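# Move four cartons into the blue container by suction

## Task

Place every one of the four cartons inside the blue container, each resting flat on its floor with the same face upward as it had originally. A carton only stays there because the robot is holding it does not count. At the end, release everything and pull the tool away.

## Robot and tools

Robot: a single six-joint UF850 arm whose tool is a suction cup. The tracked point is the cup point, the centre of the cup's rim when nothing touches it. The cup opens along the cup point's own +z axis. About 4 cm back from the rim, the tool body and the wrist camera stick out up to roughly 9 cm sideways, so keep that clear of container walls and other cartons.

Frame: all positions and orientations use the scene frame. Its origin is on the table surface straight below the arm base. +z is up, and +y is to the left when facing along +x. Distances are in metres, orientations are unit quaternions written w first (qw, qx, qy, qz). The base may be slightly tilted, and the reported cup position gets less accurate far from the base.

Row format (shared by execute_actions and move): one list of 8 numbers [x, y, z, qw, qx, qy, qz, suction]. The first seven are an absolute target pose for the cup point in the scene frame, not an offset. The eighth, from -1 to 1, is the suction command: above 0.01 switches suction on, 0.01 or less switches it off, and it keeps its last value. Send the intended quaternion in every row; don't copy the one from the last result, since it may have drifted.

execute_actions(actions, pictures): actions holds at most one item. An empty list only reports the state. {"rows": [...], "steps": n} runs up to 15 control steps of 1/30 s each, one row per step; if there are fewer rows than steps, the last row repeats. {"steps": n} without rows is a wait of up to 300 steps, counted from the previous result. pictures (true/false) chooses whether cam_wrist images come back; they are included by default. If a target lies more than 0.6 m from the last reported position along any axis of the cup frame, the call is rejected and nothing moves. Each step the commanded pose is clipped to within 70 mm and 16 degrees of the measured pose. After the last step the arm only continues as far as that clipped pose, so large moves need several calls; compare the reported pose to the goal.

move(target, speed): target is one 8-number row as above, an absolute pose. The cup point follows a straight line toward it, and the suction value is applied when the move begins. speed is the top path speed in m/s, 0.002 to 0.5 (default 0.25); turning is capped at twice that in rad/s. A path takes 0.5 to 10 s and stops short if it would need longer. The path ignores obstacles, and the real arm can lag, deviate, or overshoot speed, especially near full extension. The result has a move: line giving the outcome (done, off_target, moving, held, fault) and any limits (paced means the pose was clipped; held means a clearance check blocked steps, after which the arm may jump fast), plus the distance to target.

wait(seconds): 0 to 10 s with no new command. zoom_image(camera, region): camera must be "cam_wrist"; region is [x0, y0, x1, y1] in pixels of the 504x504 image, top-left origin, at most 504 by 504. read_manual(section): only gives licence texts; moves nothing. finished_scene(scene): give the number of the current scene to end and grade it; this is final, so call it only once the cartons are settled and the tool is away.

Result lines: the state line reports cup position, quaternion and linear/angular velocities. suction_measured is the vacuum level: near 0 means no seal, 0.83 or more means a tight seal, and values in between mean leakage. part_present turns 1 at 0.50 and drops back to 0 below 0.45. A "pose unreachable" line or HELD marks means the clearance check altered or withheld commands (the base mount counts as part of the arm). "Hand target" shows where the controller is currently driving. MOTOR HOT appears from 65 °C; at 80 °C an OVER-TEMPERATURE FAULT engages the brakes until cooled. A torque fault (contact torque reaching a joint's load limit: waist 56.4, shoulder 56.4, elbow 47, forearm roll 25.3, wrist pitch 17.8, wrist roll 17.8 N m) makes the arm back off, freeze 10 s and drop the remainder of the call.

Picking: turn suction on and press the 36 mm rim flat onto a smooth face of a carton so it seals all round; avoid seams, holes and carton edges under the rim. Under vacuum the cup compresses, so a held carton sits up to about 12 mm nearer the tool. Releasing: set the carton down until it rests on the container floor, switch suction off, then lift more than 15 mm before assuming it is free. If the cup seals to the table, switching suction off frees it.

Caution: approach contacts slowly and don't aim far past the surface, since speed and overshoot increase the force. Never drop, fling or knock anything off the table; an occasional external nudge may shift loose cartons, so check before finishing. Keep cartons upright as found and lying flat. Moving smoothly and avoiding long loaded holds reduces heating and faults.

Each tool is called by a JSON object that holds its "name" and its "arguments", one argument or row to a line.

## Session

I'll start by looking at the current state.

{"name": "execute_actions", "arguments": {
  "actions": []
}}

Scene clock: 0.00 s of 6000.00 s.
end_effector_position=(+0.5988, +0.0213, +0.2778) suction_measured=0.00 part_present=0 end_effector_quat_wxyz=(+0.001, -0.014, +1.000, -0.003) end_effector_velocity=(-0.000, +0.000, -0.000) end_effector_angular_velocity=(+0.000, -0.001, -0.001)
Joint positions: [-0.003 -0.533 -1.293  0.001 -0.761 -1.567]
Joint velocities: [0.    0.    0.001 0.    0.001 0.001]
Motor temperatures (°C, as the motors report them): [23 23 26 23 22 27]
Hand target: +0.599, +0.021, +0.278; +0.001, -0.014, +1.000, -0.003

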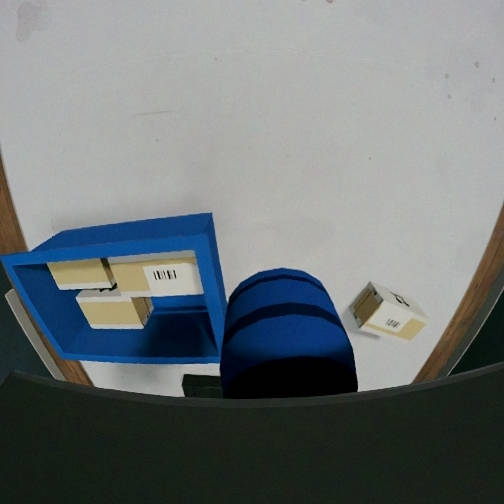

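{"name": "zoom_image", "arguments": {
  "camera": "cam_wrist",
  "region": [0, 200, 240, 380]
}}

{"name": "zoom_image", "arguments": {
  "camera": "cam_wrist",
  "region": [320, 260, 460, 360]
}}

Region (0, 200, 240, 380) of cam_wrist's 504x504 image, scaled by 2.100, with more detail than that image has; it fills the top 378 rows of this view, and the rest is white.

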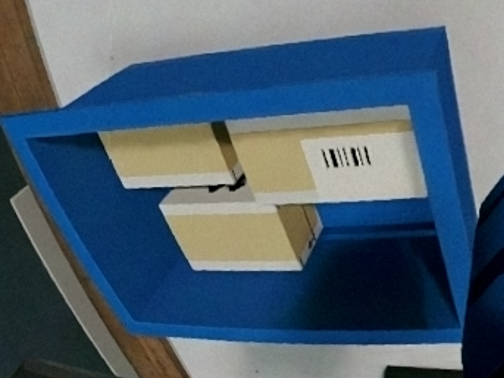

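Region (320, 260, 460, 360) of cam_wrist's 504x504 image, scaled by 3.600, with more detail than that image has; it fills the top 360 rows of this view, and the rest is white.

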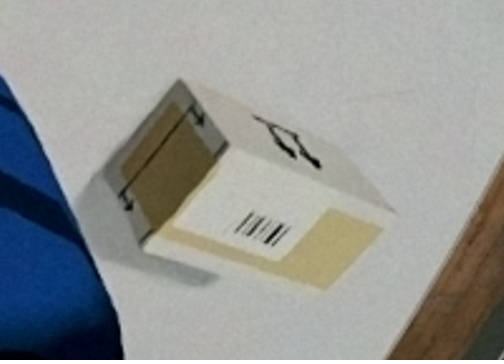

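{"name": "move", "arguments": {
  "target": [0.385, 0.226, 0.30, 0, 0, 1, 0, 0],
  "speed": 0.3
}}

Scene clock: 59.07 s of 6000.00 s.
end_effector_position=(+0.3859, +0.2265, +0.3001) suction_measured=0.00 part_present=0 end_effector_quat_wxyz=(-0.000, +0.000, +1.000, -0.000) end_effector_velocity=(-0.001, +0.001, +0.000) end_effector_angular_velocity=(-0.000, +0.000, +0.001)
Joint positions: [ 0.486 -0.153 -0.848  0.011 -0.696 -1.057]
Joint velocities: [ 0.003  0.002  0.001 -0.    -0.001  0.002]
Motor temperatures (°C, as the motors report them): [23 24 26 23 22 27]
Hand target: +0.386, +0.227, +0.300; -0.000, +0.000, +1.000, -0.000
Off the commanded pose: 0.001 m, 0 deg.
After step 90, 54.60 s passed at rest.
move: done

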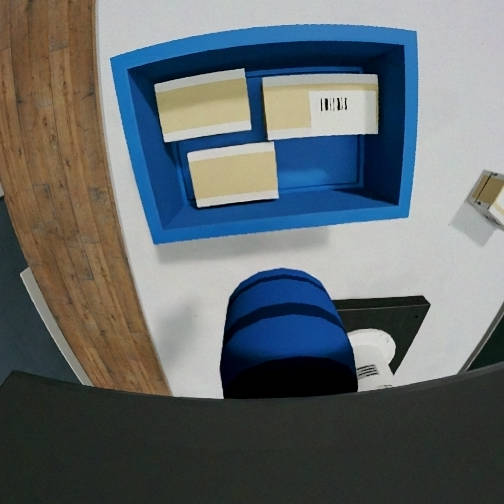

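{"name": "zoom_image", "arguments": {
  "camera": "cam_wrist",
  "region": [100, 15, 430, 255]
}}

Region (100, 15, 430, 255) of cam_wrist's 504x504 image, scaled by 1.527, with more detail than that image has; it fills the top 367 rows of this view, and the rest is white.

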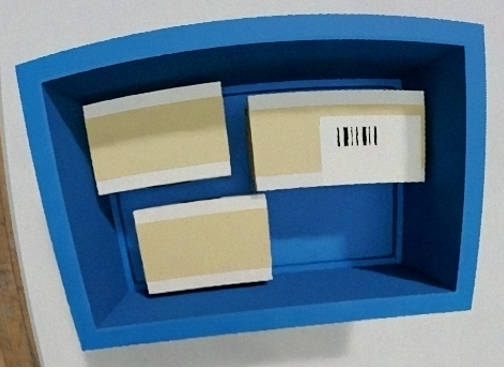

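{"name": "zoom_image", "arguments": {
  "camera": "cam_wrist",
  "region": [424, 150, 504, 260]
}}

{"name": "zoom_image", "arguments": {
  "camera": "cam_wrist",
  "region": [250, 60, 420, 230]
}}

{"name": "zoom_image", "arguments": {
  "camera": "cam_wrist",
  "region": [110, 50, 290, 250]
}}

Region (424, 150, 504, 260) of cam_wrist's 504x504 image, scaled by 4.582, with more detail than that image has; it fills the left 367 columns of this view, and the rest is white.

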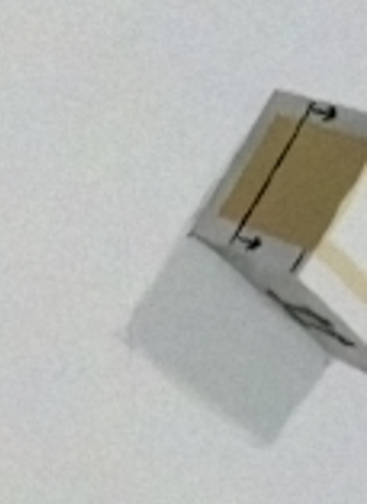

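Region (250, 60, 420, 230) of cam_wrist's 504x504 image, scaled by 2.965, with more detail than that image has.

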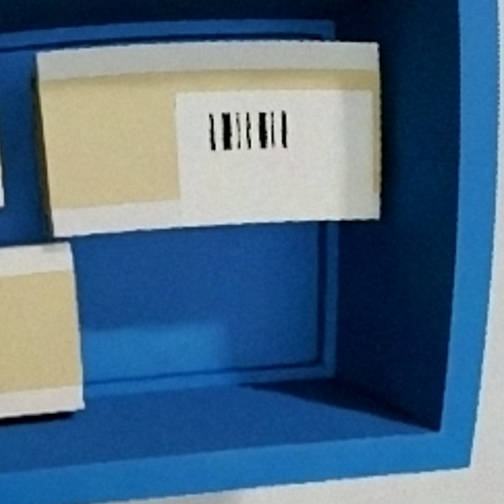

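Region (110, 50, 290, 250) of cam_wrist's 504x504 image, scaled by 2.520, with more detail than that image has; it fills the left 454 columns of this view, and the rest is white.

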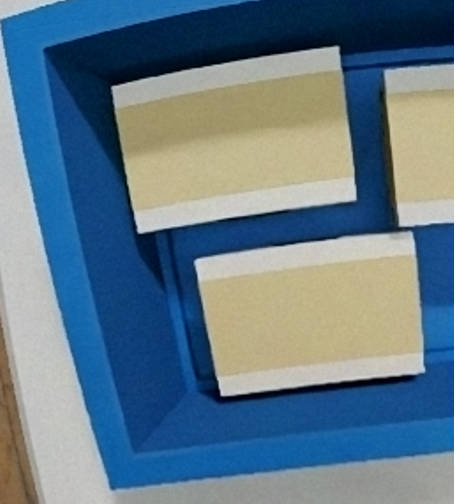

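{"name": "move", "arguments": {
  "target": [0.395, 0.260, 0.095, 0, -0.0523, 0.9986, 0, 0],
  "speed": 0.2
}}

Scene clock: 180.53 s of 6000.00 s.
end_effector_position=(+0.3953, +0.2599, +0.0952) suction_measured=0.00 part_present=0 end_effector_quat_wxyz=(+0.000, -0.052, +0.999, -0.000) end_effector_velocity=(-0.000, -0.000, -0.001) end_effector_angular_velocity=(-0.001, +0.002, +0.000)
Joint positions: [ 0.541 -0.594 -0.854  0.028 -0.258 -1.125]
Joint velocities: [ 0.    -0.003 -0.     0.     0.001 -0.   ]
Motor temperatures (°C, as the motors report them): [23 24 26 23 22 27]
Hand target: +0.395, +0.260, +0.095; +0.000, -0.052, +0.999, -0.000
Off the commanded pose: 0.000 m, 0 deg.
After step 90, 117.00 s passed at rest.
move: done

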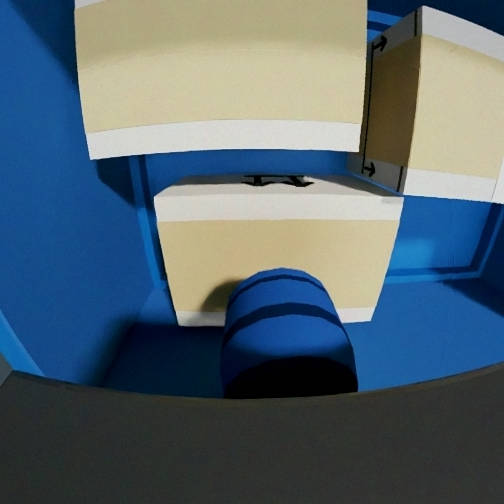

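{"name": "zoom_image", "arguments": {
  "camera": "cam_wrist",
  "region": [90, 140, 250, 340]
}}

{"name": "zoom_image", "arguments": {
  "camera": "cam_wrist",
  "region": [340, 150, 504, 340]
}}

Region (90, 140, 250, 340) of cam_wrist's 504x504 image, scaled by 2.520, with more detail than that image has; it fills the left 403 columns of this view, and the rest is white.

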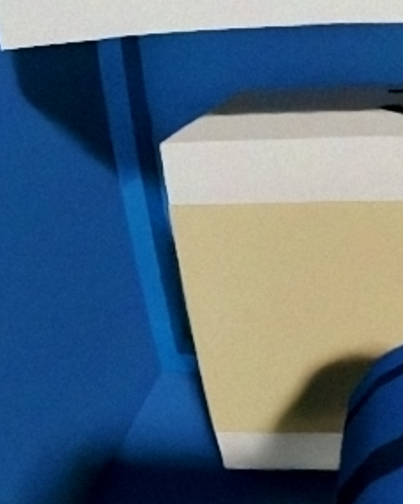

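Region (340, 150, 504, 340) of cam_wrist's 504x504 image, scaled by 2.653, with more detail than that image has; it fills the left 435 columns of this view, and the rest is white.

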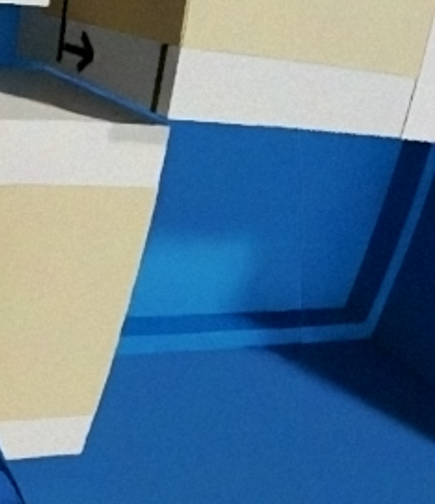

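{"name": "move", "arguments": {
  "target": [0.3956, 0.257, 0.066, 0, -0.0523, 0.9986, 0, 1],
  "speed": 0.04
}}

Scene clock: 292.17 s of 6000.00 s.
end_effector_position=(+0.3956, +0.2570, +0.0660) suction_measured=0.80 part_present=1 end_effector_quat_wxyz=(+0.000, -0.052, +0.999, -0.000) end_effector_velocity=(-0.000, +0.000, -0.000) end_effector_angular_velocity=(+0.000, -0.000, +0.002)
Joint positions: [ 0.536 -0.66  -0.862  0.038 -0.201 -1.141]
Joint velocities: [ 0.    -0.    -0.     0.001  0.    -0.002]
Motor temperatures (°C, as the motors report them): [23 24 26 23 22 27]
Hand target: +0.396, +0.257, +0.066; +0.000, -0.052, +0.999, -0.000
Off the commanded pose: 0.000 m, 0 deg.
After step 90, 107.60 s passed at rest.
move: done

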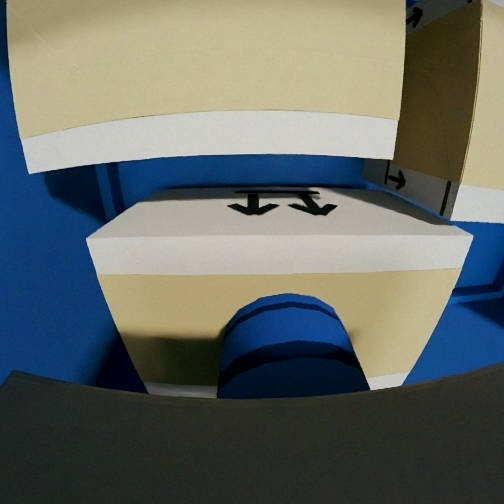

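{"name": "move", "arguments": {
  "target": [0.3963, 0.2792, 0.068, 0, -0.0523, 0.9986, 0, 1],
  "speed": 0.04
}}

Scene clock: 303.47 s of 6000.00 s.
end_effector_position=(+0.3964, +0.2791, +0.0680) suction_measured=0.95 part_present=1 end_effector_quat_wxyz=(-0.000, -0.052, +0.999, -0.000) end_effector_velocity=(+0.001, -0.000, +0.000) end_effector_angular_velocity=(-0.000, -0.001, +0.002)
Joint positions: [ 0.573 -0.674 -0.899  0.034 -0.224 -1.1  ]
Joint velocities: [-0.001  0.    -0.    -0.002 -0.    -0.001]
Motor temperatures (°C, as the motors report them): [23 24 26 23 22 27]
Hand target: +0.396, +0.279, +0.068; -0.000, -0.052, +0.999, -0.000
Off the commanded pose: 0.000 m, 0 deg.
After step 90, 7.43 s passed at rest.
move: done

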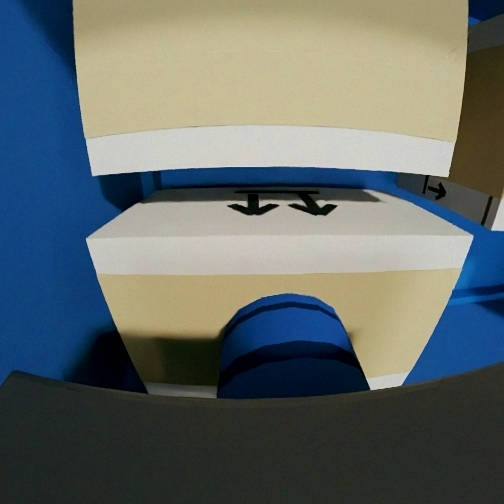

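{"name": "move", "arguments": {
  "target": [0.3963, 0.2792, 0.056, 0, -0.0523, 0.9986, 0, 1],
  "speed": 0.02
}}

Scene clock: 315.30 s of 6000.00 s.
end_effector_position=(+0.3963, +0.2792, +0.0560) suction_measured=0.95 part_present=1 end_effector_quat_wxyz=(+0.000, -0.052, +0.999, -0.000) end_effector_velocity=(+0.002, +0.001, +0.001) end_effector_angular_velocity=(+0.002, -0.003, -0.002)
Joint positions: [ 0.574 -0.702 -0.905  0.038 -0.202 -1.103]
Joint velocities: [-0.001  0.    -0.002  0.     0.001  0.001]
Motor temperatures (°C, as the motors report them): [23 24 26 23 22 27]
Hand target: +0.396, +0.279, +0.056; +0.000, -0.052, +0.999, -0.000
Off the commanded pose: 0.000 m, 0 deg.
After step 90, 8.00 s passed at rest.
move: done

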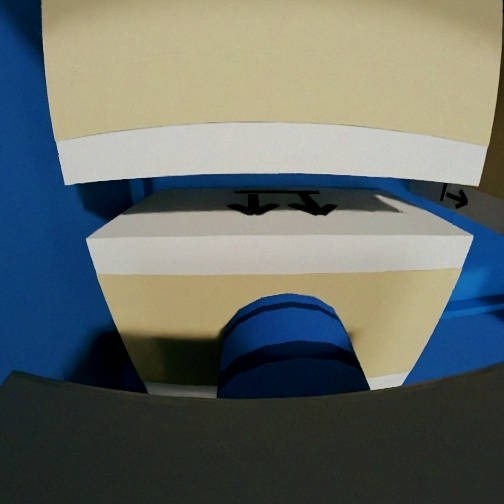

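{"name": "execute_actions", "arguments": {
  "actions": [
    {"rows": [[0.3963, 0.2792, 0.056, 0, -0.0523, 0.9986, 0, 0]], "steps": 8}
  ],
  "pictures": false
}}

Scene clock: 325.47 s of 6000.00 s.
end_effector_position=(+0.3966, +0.2794, +0.0564) suction_measured=0.00 part_present=0 end_effector_quat_wxyz=(+0.000, -0.052, +0.999, +0.000) end_effector_velocity=(-0.001, -0.001, -0.002) end_effector_angular_velocity=(-0.000, +0.000, -0.001)
Joint positions: [ 0.574 -0.701 -0.905  0.038 -0.203 -1.103]
Joint velocities: [-0.    -0.003  0.001  0.     0.005  0.   ]
Motor temperatures (°C, as the motors report them): [23 24 26 23 22 27]
Hand target: +0.396, +0.279, +0.056; -0.000, -0.052, +0.999, -0.000
Off the commanded pose: 0.000 m, 0 deg.
Steps of this call (steps 1 to 90: nothing new was sent; then 6.90 s passed at rest; steps 91 to 98: all 8 steps of this action). Readings (end_effector_position | what the end effector reports):
91: (+0.3963, +0.2792, +0.0560) | suction_measured=0.56 part_present=1
92: (+0.3963, +0.2792, +0.0560) | suction_measured=0.08 part_present=0
94: (+0.3967, +0.2795, +0.0566) | suction_measured=0.00 part_present=0
98: the state above

{"name": "move", "arguments": {
  "target": [0.3963, 0.2792, 0.17, 0, -0.0523, 0.9986, 0, 0],
  "speed": 0.2
}}

Scene clock: 351.53 s of 6000.00 s.
end_effector_position=(+0.3961, +0.2791, +0.1697) suction_measured=0.00 part_present=0 end_effector_quat_wxyz=(-0.000, -0.052, +0.999, -0.000) end_effector_velocity=(+0.001, +0.002, +0.002) end_effector_angular_velocity=(+0.003, -0.005, -0.000)
Joint positions: [ 0.572 -0.455 -0.882  0.019 -0.427 -1.085]
Joint velocities: [ 0.001  0.003 -0.002  0.    -0.     0.002]
Motor temperatures (°C, as the motors report them): [23 24 26 23 22 27]
Hand target: +0.396, +0.279, +0.170; -0.000, -0.052, +0.999, +0.000
Off the commanded pose: 0.000 m, 0 deg.
After step 90, 22.10 s passed at rest.
move: done

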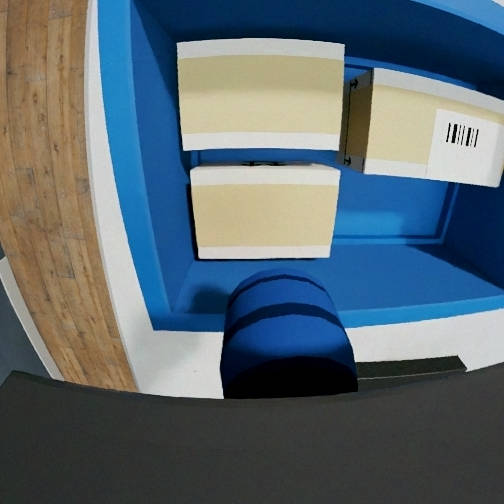

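{"name": "move", "arguments": {
  "target": [0.3705, -0.2375, 0.11, 0, 0.1822, 0.9833, 0, 0],
  "speed": 0.35
}}

Scene clock: 362.53 s of 6000.00 s.
end_effector_position=(+0.3689, -0.2370, +0.1100) suction_measured=0.00 part_present=0 end_effector_quat_wxyz=(+0.000, +0.182, +0.983, +0.001) end_effector_velocity=(-0.001, -0.002, -0.000) end_effector_angular_velocity=(+0.002, -0.001, -0.002)
Joint positions: [-0.61  -0.517 -0.76   0.02  -0.25  -1.799]
Joint velocities: [-0.006 -0.002 -0.002  0.009 -0.001 -0.013]
Motor temperatures (°C, as the motors report them): [23 24 26 23 22 27]
Hand target: +0.369, -0.237, +0.110; +0.000, +0.182, +0.983, +0.001
Off the commanded pose: 0.002 m, 0 deg.
After step 90, 6.03 s passed at rest.
move: done

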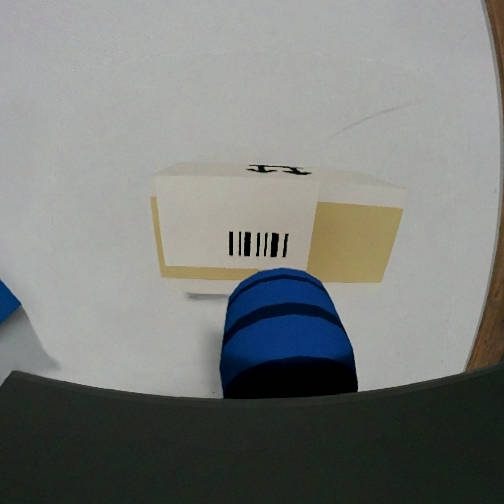

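{"name": "zoom_image", "arguments": {
  "camera": "cam_wrist",
  "region": [130, 140, 430, 320]
}}

Region (130, 140, 430, 320) of cam_wrist's 504x504 image, scaled by 1.680, with more detail than that image has; it fills the top 302 rows of this view, and the rest is white.

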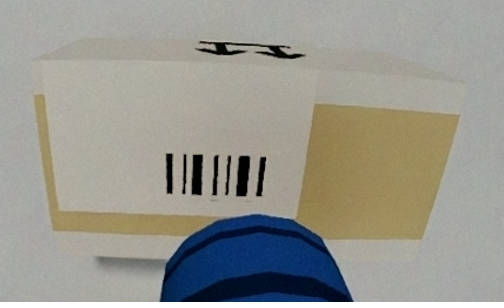

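{"name": "move", "arguments": {
  "target": [0.3686, -0.2420, 0.056, 0, 0.1959, 0.9806, 0, 1],
  "speed": 0.07
}}

Scene clock: 402.70 s of 6000.00 s.
end_effector_position=(+0.3686, -0.2420, +0.0561) suction_measured=0.83 part_present=1 end_effector_quat_wxyz=(+0.000, +0.196, +0.981, -0.000) end_effector_velocity=(+0.001, -0.001, +0.000) end_effector_angular_velocity=(-0.001, -0.002, -0.002)
Joint positions: [-0.619 -0.654 -0.788  0.026 -0.141 -1.785]
Joint velocities: [-0.    -0.001 -0.002  0.     0.001  0.001]
Motor temperatures (°C, as the motors report them): [23 24 26 23 22 27]
Hand target: +0.369, -0.242, +0.056; -0.000, +0.196, +0.981, -0.000
Off the commanded pose: 0.000 m, 0 deg.
After step 90, 36.07 s passed at rest.
move: done

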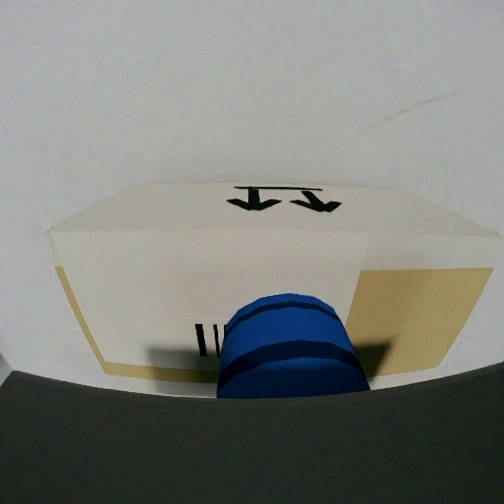

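{"name": "zoom_image", "arguments": {
  "camera": "cam_wrist",
  "region": [0, 170, 504, 400]
}}

{"name": "execute_actions", "arguments": {
  "actions": [],
  "pictures": false
}}

Region (0, 170, 504, 400) of cam_wrist's 504x504 image, scaled by 1.000; it fills the top 230 rows of this view, and the rest is white.

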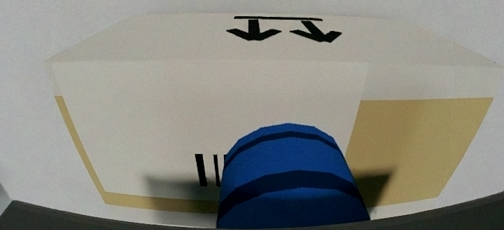

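Scene clock: 406.57 s of 6000.00 s.
end_effector_position=(+0.3685, -0.2420, +0.0560) suction_measured=0.95 part_present=1 end_effector_quat_wxyz=(-0.000, +0.196, +0.981, -0.000) end_effector_velocity=(+0.000, +0.000, -0.000) end_effector_angular_velocity=(+0.000, +0.000, +0.001)
Joint positions: [-0.619 -0.654 -0.788  0.026 -0.141 -1.785]
Joint velocities: [ 0.    -0.    -0.001 -0.    -0.    -0.001]
Motor temperatures (°C, as the motors report them): [23 24 26 23 22 27]
Hand target: +0.369, -0.242, +0.056; -0.000, +0.196, +0.981, -0.000
Off the commanded pose: 0.000 m, 0 deg.
Steps of this call (steps 1 to 90: nothing new was sent; then 0.87 s passed at rest). Readings (end_effector_position | what the end effector reports):
1: (+0.3686, -0.2420, +0.0561) | suction_measured=0.86 part_present=1
2: (+0.3686, -0.2420, +0.0560) | suction_measured=0.89 part_present=1
4: (+0.3686, -0.2420, +0.0560) | suction_measured=0.93 part_present=1
8: (+0.3685, -0.2420, +0.0560) | suction_measured=0.94 part_present=1
90: the state above

{"name": "move", "arguments": {
  "target": [0.392, -0.05, 0.19, 0, -0.0523, 0.9986, 0, 1],
  "speed": 0.25
}}

Scene clock: 436.10 s of 6000.00 s.
end_effector_position=(+0.3925, -0.0502, +0.1899) suction_measured=0.95 part_present=1 end_effector_quat_wxyz=(-0.000, -0.052, +0.999, -0.000) end_effector_velocity=(+0.002, +0.001, +0.002) end_effector_angular_velocity=(-0.001, -0.004, +0.005)
Joint positions: [-0.169 -0.247 -0.642  0.016 -0.4   -1.823]
Joint velocities: [ 0.003  0.003 -0.001 -0.    -0.    -0.001]
Motor temperatures (°C, as the motors report them): [23 24 26 23 22 27]
Hand target: +0.393, -0.050, +0.190; -0.000, -0.052, +0.999, -0.000
Off the commanded pose: 0.001 m, 0 deg.
After step 90, 25.10 s passed at rest.
move: done

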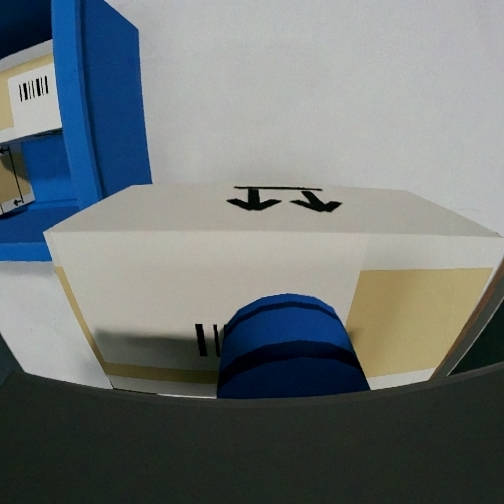

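{"name": "move", "arguments": {
  "target": [0.4028, 0.1501, 0.19, 0, -0.0523, 0.9986, 0, 1],
  "speed": 0.25
}}

Scene clock: 440.67 s of 6000.00 s.
end_effector_position=(+0.4034, +0.1497, +0.1900) suction_measured=0.95 part_present=1 end_effector_quat_wxyz=(-0.000, -0.052, +0.999, -0.000) end_effector_velocity=(+0.002, +0.001, +0.001) end_effector_angular_velocity=(-0.000, -0.003, -0.003)
Joint positions: [ 0.313 -0.312 -0.733  0.017 -0.423 -1.342]
Joint velocities: [ 0.003 -0.001 -0.004 -0.004 -0.     0.009]
Motor temperatures (°C, as the motors report them): [23 24 26 23 22 27]
Hand target: +0.403, +0.150, +0.190; -0.000, -0.052, +0.999, -0.000
Off the commanded pose: 0.001 m, 0 deg.
After step 90, 0.33 s passed at rest.
move: done

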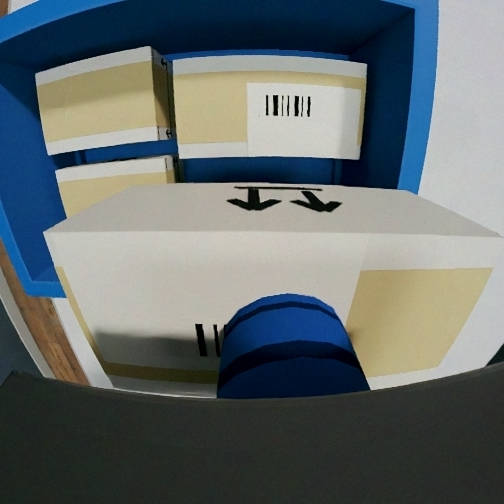

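{"name": "zoom_image", "arguments": {
  "camera": "cam_wrist",
  "region": [20, 30, 440, 240]
}}

Region (20, 30, 440, 240) of cam_wrist's 504x504 image, scaled by 1.200, with more detail than that image has.

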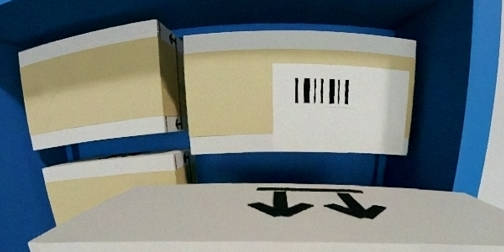

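{"name": "zoom_image", "arguments": {
  "camera": "cam_wrist",
  "region": [130, 120, 230, 200]
}}

Region (130, 120, 230, 200) of cam_wrist's 504x504 image, scaled by 5.040, with more detail than that image has; it fills the top 403 rows of this view, and the rest is white.

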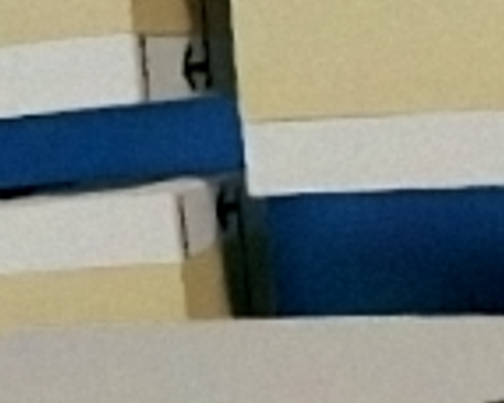

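{"name": "move", "arguments": {
  "target": [0.4030, 0.1501, 0.125, 0, -0.0523, 0.9986, 0, 1],
  "speed": 0.1
}}

Scene clock: 471.33 s of 6000.00 s.
end_effector_position=(+0.4031, +0.1501, +0.1252) suction_measured=0.95 part_present=1 end_effector_quat_wxyz=(+0.000, -0.052, +0.999, -0.000) end_effector_velocity=(-0.001, +0.000, -0.001) end_effector_angular_velocity=(-0.000, +0.001, -0.000)
Joint positions: [ 0.315 -0.458 -0.727  0.028 -0.27  -1.352]
Joint velocities: [ 0.001 -0.001  0.001  0.001  0.001  0.001]
Motor temperatures (°C, as the motors report them): [23 24 26 23 22 27]
Hand target: +0.403, +0.150, +0.125; +0.000, -0.052, +0.999, -0.000
Off the commanded pose: 0.000 m, 0 deg.
After step 90, 26.67 s passed at rest.
move: done

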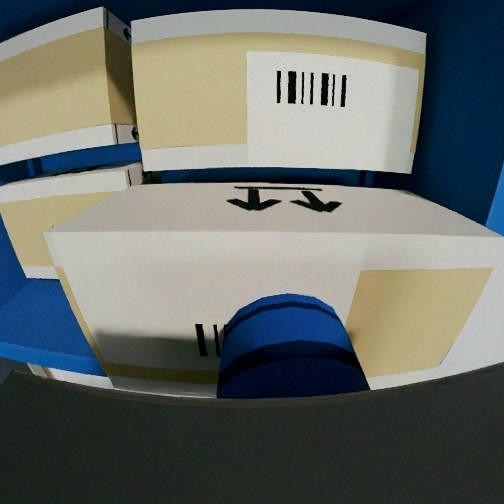

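{"name": "move", "arguments": {
  "target": [0.4030, 0.1501, 0.070, 0, -0.0523, 0.9986, 0, 1],
  "speed": 0.06
}}

Scene clock: 482.57 s of 6000.00 s.
end_effector_position=(+0.4031, +0.1501, +0.0701) suction_measured=0.95 part_present=1 end_effector_quat_wxyz=(+0.000, -0.052, +0.999, -0.000) end_effector_velocity=(+0.001, +0.000, +0.000) end_effector_angular_velocity=(+0.001, -0.002, -0.001)
Joint positions: [ 0.316 -0.595 -0.744  0.049 -0.15  -1.373]
Joint velocities: [ 0.     0.    -0.001  0.004  0.002 -0.002]
Motor temperatures (°C, as the motors report them): [23 24 26 23 22 27]
Hand target: +0.403, +0.150, +0.070; +0.000, -0.052, +0.999, -0.000
Off the commanded pose: 0.000 m, 0 deg.
After step 90, 7.00 s passed at rest.
move: done

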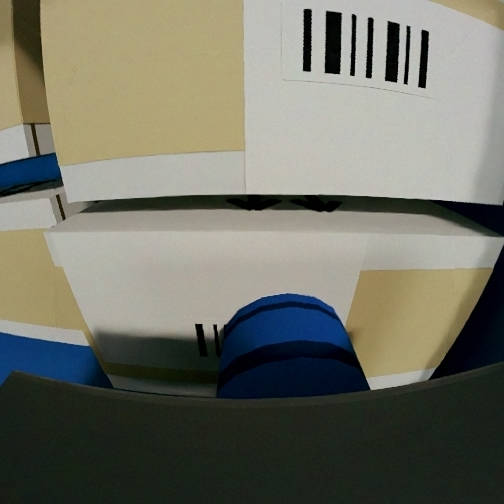

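{"name": "move", "arguments": {
  "target": [0.4120, 0.1510, 0.070, 0, -0.0523, 0.9986, 0, 1],
  "speed": 0.012
}}

Scene clock: 493.83 s of 6000.00 s.
end_effector_position=(+0.4119, +0.1509, +0.0700) suction_measured=0.95 part_present=1 end_effector_quat_wxyz=(-0.000, -0.052, +0.999, -0.000) end_effector_velocity=(+0.000, +0.000, -0.000) end_effector_angular_velocity=(+0.000, +0.000, -0.001)
Joint positions: [ 0.31  -0.607 -0.769  0.047 -0.163 -1.375]
Joint velocities: [-0.    -0.001 -0.001  0.001 -0.     0.   ]
Motor temperatures (°C, as the motors report them): [23 24 26 23 22 27]
Hand target: +0.412, +0.151, +0.070; -0.000, -0.052, +0.999, +0.000
Off the commanded pose: 0.000 m, 0 deg.
After step 90, 7.30 s passed at rest.
move: done

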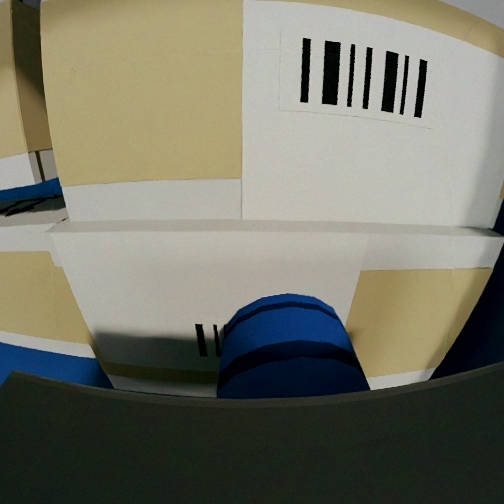

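{"name": "move", "arguments": {
  "target": [0.4104, 0.1508, 0.056, 0, -0.0523, 0.9986, 0, 1],
  "speed": 0.02
}}

Scene clock: 497.83 s of 6000.00 s.
end_effector_position=(+0.4107, +0.1509, +0.0569) suction_measured=0.95 part_present=1 end_effector_quat_wxyz=(-0.000, -0.052, +0.999, -0.000) end_effector_velocity=(-0.001, -0.000, -0.002) end_effector_angular_velocity=(-0.000, +0.001, +0.001)
Joint positions: [ 0.311 -0.639 -0.772  0.057 -0.135 -1.384]
Joint velocities: [ 0.    -0.003  0.001  0.003  0.003 -0.004]
Motor temperatures (°C, as the motors report them): [23 24 26 23 22 27]
Hand target: +0.410, +0.151, +0.056; +0.000, -0.052, +0.999, -0.000
Off the commanded pose: 0.001 m, 0 deg.
After step 90, 0.07 s passed at rest.
move: done

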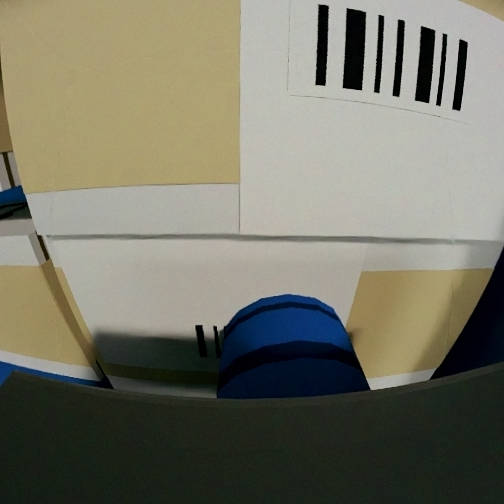

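{"name": "execute_actions", "arguments": {
  "actions": [
    {"rows": [[0.4104, 0.1508, 0.0565, 0, -0.0523, 0.9986, 0, 0]], "steps": 5}
  ],
  "pictures": false
}}

{"name": "move", "arguments": {
  "target": [0.385, 0.19, 0.24, 0, -0.0523, 0.9986, 0, 0],
  "speed": 0.2
}}

Scene clock: 504.60 s of 6000.00 s.
end_effector_position=(+0.4109, +0.1510, +0.0570) suction_measured=0.00 part_present=0 end_effector_quat_wxyz=(+0.001, -0.052, +0.999, +0.000) end_effector_velocity=(+0.001, +0.000, -0.000) end_effector_angular_velocity=(+0.001, -0.002, -0.002)
Joint positions: [ 0.312 -0.638 -0.771  0.057 -0.133 -1.385]
Joint velocities: [ 0.001 -0.001 -0.001  0.001  0.001  0.002]
Motor temperatures (°C, as the motors report them): [23 24 26 23 22 27]
Hand target: +0.410, +0.151, +0.057; +0.000, -0.052, +0.999, +0.000
Off the commanded pose: 0.001 m, 0 deg.
Steps of this call (steps 1 to 90: nothing new was sent; then 3.60 s passed at rest; steps 91 to 95: all 5 steps of this action). Readings (end_effector_position | what the end effector reports):
91: (+0.4108, +0.1510, +0.0566) | suction_measured=0.56 part_present=1
92: (+0.4109, +0.1510, +0.0569) | suction_measured=0.04 part_present=0
94: (+0.4109, +0.1510, +0.0570) | suction_measured=0.00 part_present=0
95: the state above

Scene clock: 506.17 s of 6000.00 s.
end_effector_position=(+0.3850, +0.1901, +0.2397) suction_measured=0.00 part_present=0 end_effector_quat_wxyz=(-0.000, -0.052, +0.999, -0.000) end_effector_velocity=(-0.000, +0.000, +0.001) end_effector_angular_velocity=(-0.000, -0.000, +0.001)
Joint positions: [ 0.414 -0.21  -0.752  0.015 -0.544 -1.238]
Joint velocities: [ 0.001  0.002 -0.001 -0.001 -0.002  0.001]
Motor temperatures (°C, as the motors report them): [23 24 26 23 22 27]
Hand target: +0.385, +0.190, +0.240; -0.000, -0.052, +0.999, +0.000
Off the commanded pose: 0.000 m, 0 deg.
move: done

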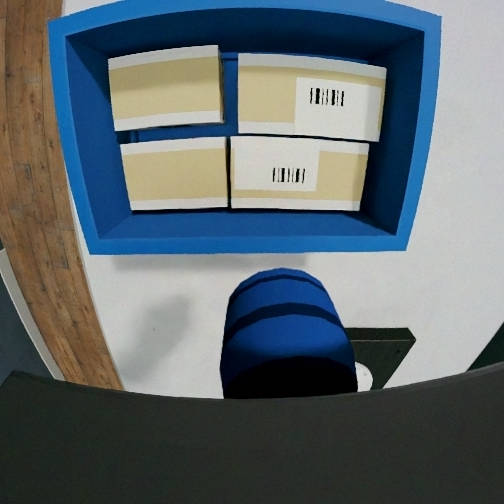

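{"name": "zoom_image", "arguments": {
  "camera": "cam_wrist",
  "region": [60, 20, 440, 260]
}}

Region (60, 20, 440, 260) of cam_wrist's 504x504 image, scaled by 1.326, with more detail than that image has; it fills the top 318 rows of this view, and the rest is white.

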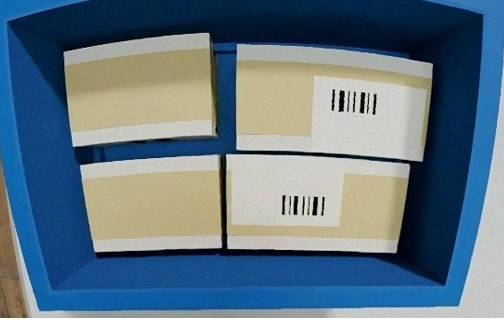

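{"name": "zoom_image", "arguments": {
  "camera": "cam_wrist",
  "region": [180, 110, 400, 240]
}}

{"name": "zoom_image", "arguments": {
  "camera": "cam_wrist",
  "region": [220, 30, 420, 160]
}}

Region (180, 110, 400, 240) of cam_wrist's 504x504 image, scaled by 2.291, with more detail than that image has; it fills the top 298 rows of this view, and the rest is white.

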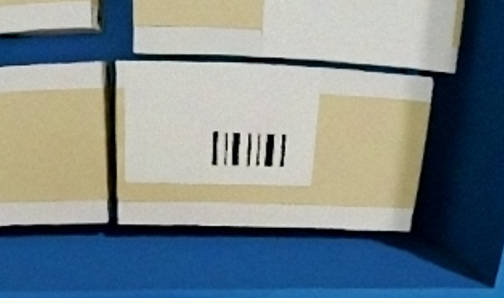

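Region (220, 30, 420, 160) of cam_wrist's 504x504 image, scaled by 2.520, with more detail than that image has; it fills the top 328 rows of this view, and the rest is white.

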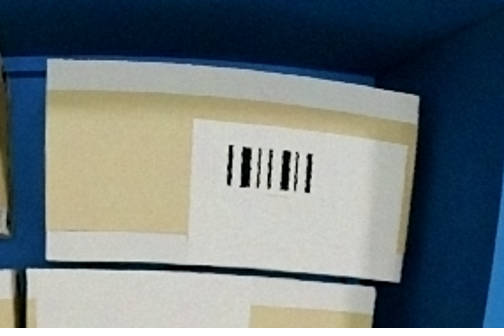

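{"name": "move", "arguments": {
  "target": [0.309, 0.141, 0.24, 0, -0.0523, 0.9986, 0, 0],
  "speed": 0.15
}}

Scene clock: 571.90 s of 6000.00 s.
end_effector_position=(+0.3090, +0.1414, +0.2401) suction_measured=0.00 part_present=0 end_effector_quat_wxyz=(+0.000, -0.052, +0.999, +0.000) end_effector_velocity=(-0.001, +0.000, +0.000) end_effector_angular_velocity=(+0.000, -0.000, +0.004)
Joint positions: [ 0.383  0.004 -0.515  0.015 -0.519 -1.27 ]
Joint velocities: [ 0.001  0.003  0.002  0.    -0.001 -0.004]
Motor temperatures (°C, as the motors report them): [23 24 26 23 22 27]
Hand target: +0.309, +0.141, +0.240; +0.000, -0.052, +0.999, +0.000
Off the commanded pose: 0.000 m, 0 deg.
After step 90, 61.77 s passed at rest.
move: done

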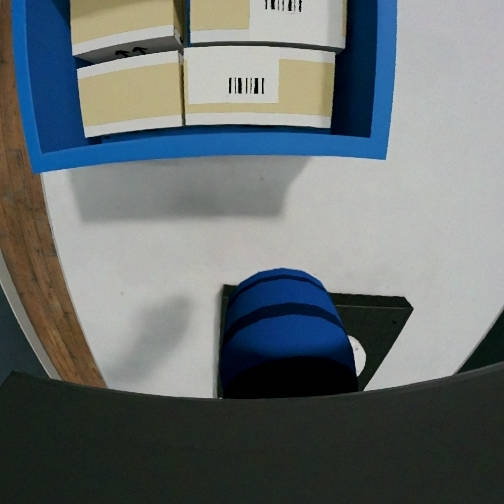

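{"name": "zoom_image", "arguments": {
  "camera": "cam_wrist",
  "region": [60, 30, 380, 170]
}}

Region (60, 30, 380, 170) of cam_wrist's 504x504 image, scaled by 1.575, with more detail than that image has; it fills the top 220 rows of this view, and the rest is white.

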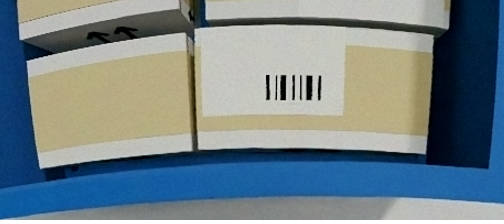

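{"name": "finished_scene", "arguments": {
  "scene": 1
}}

The scene is finished: the task was done.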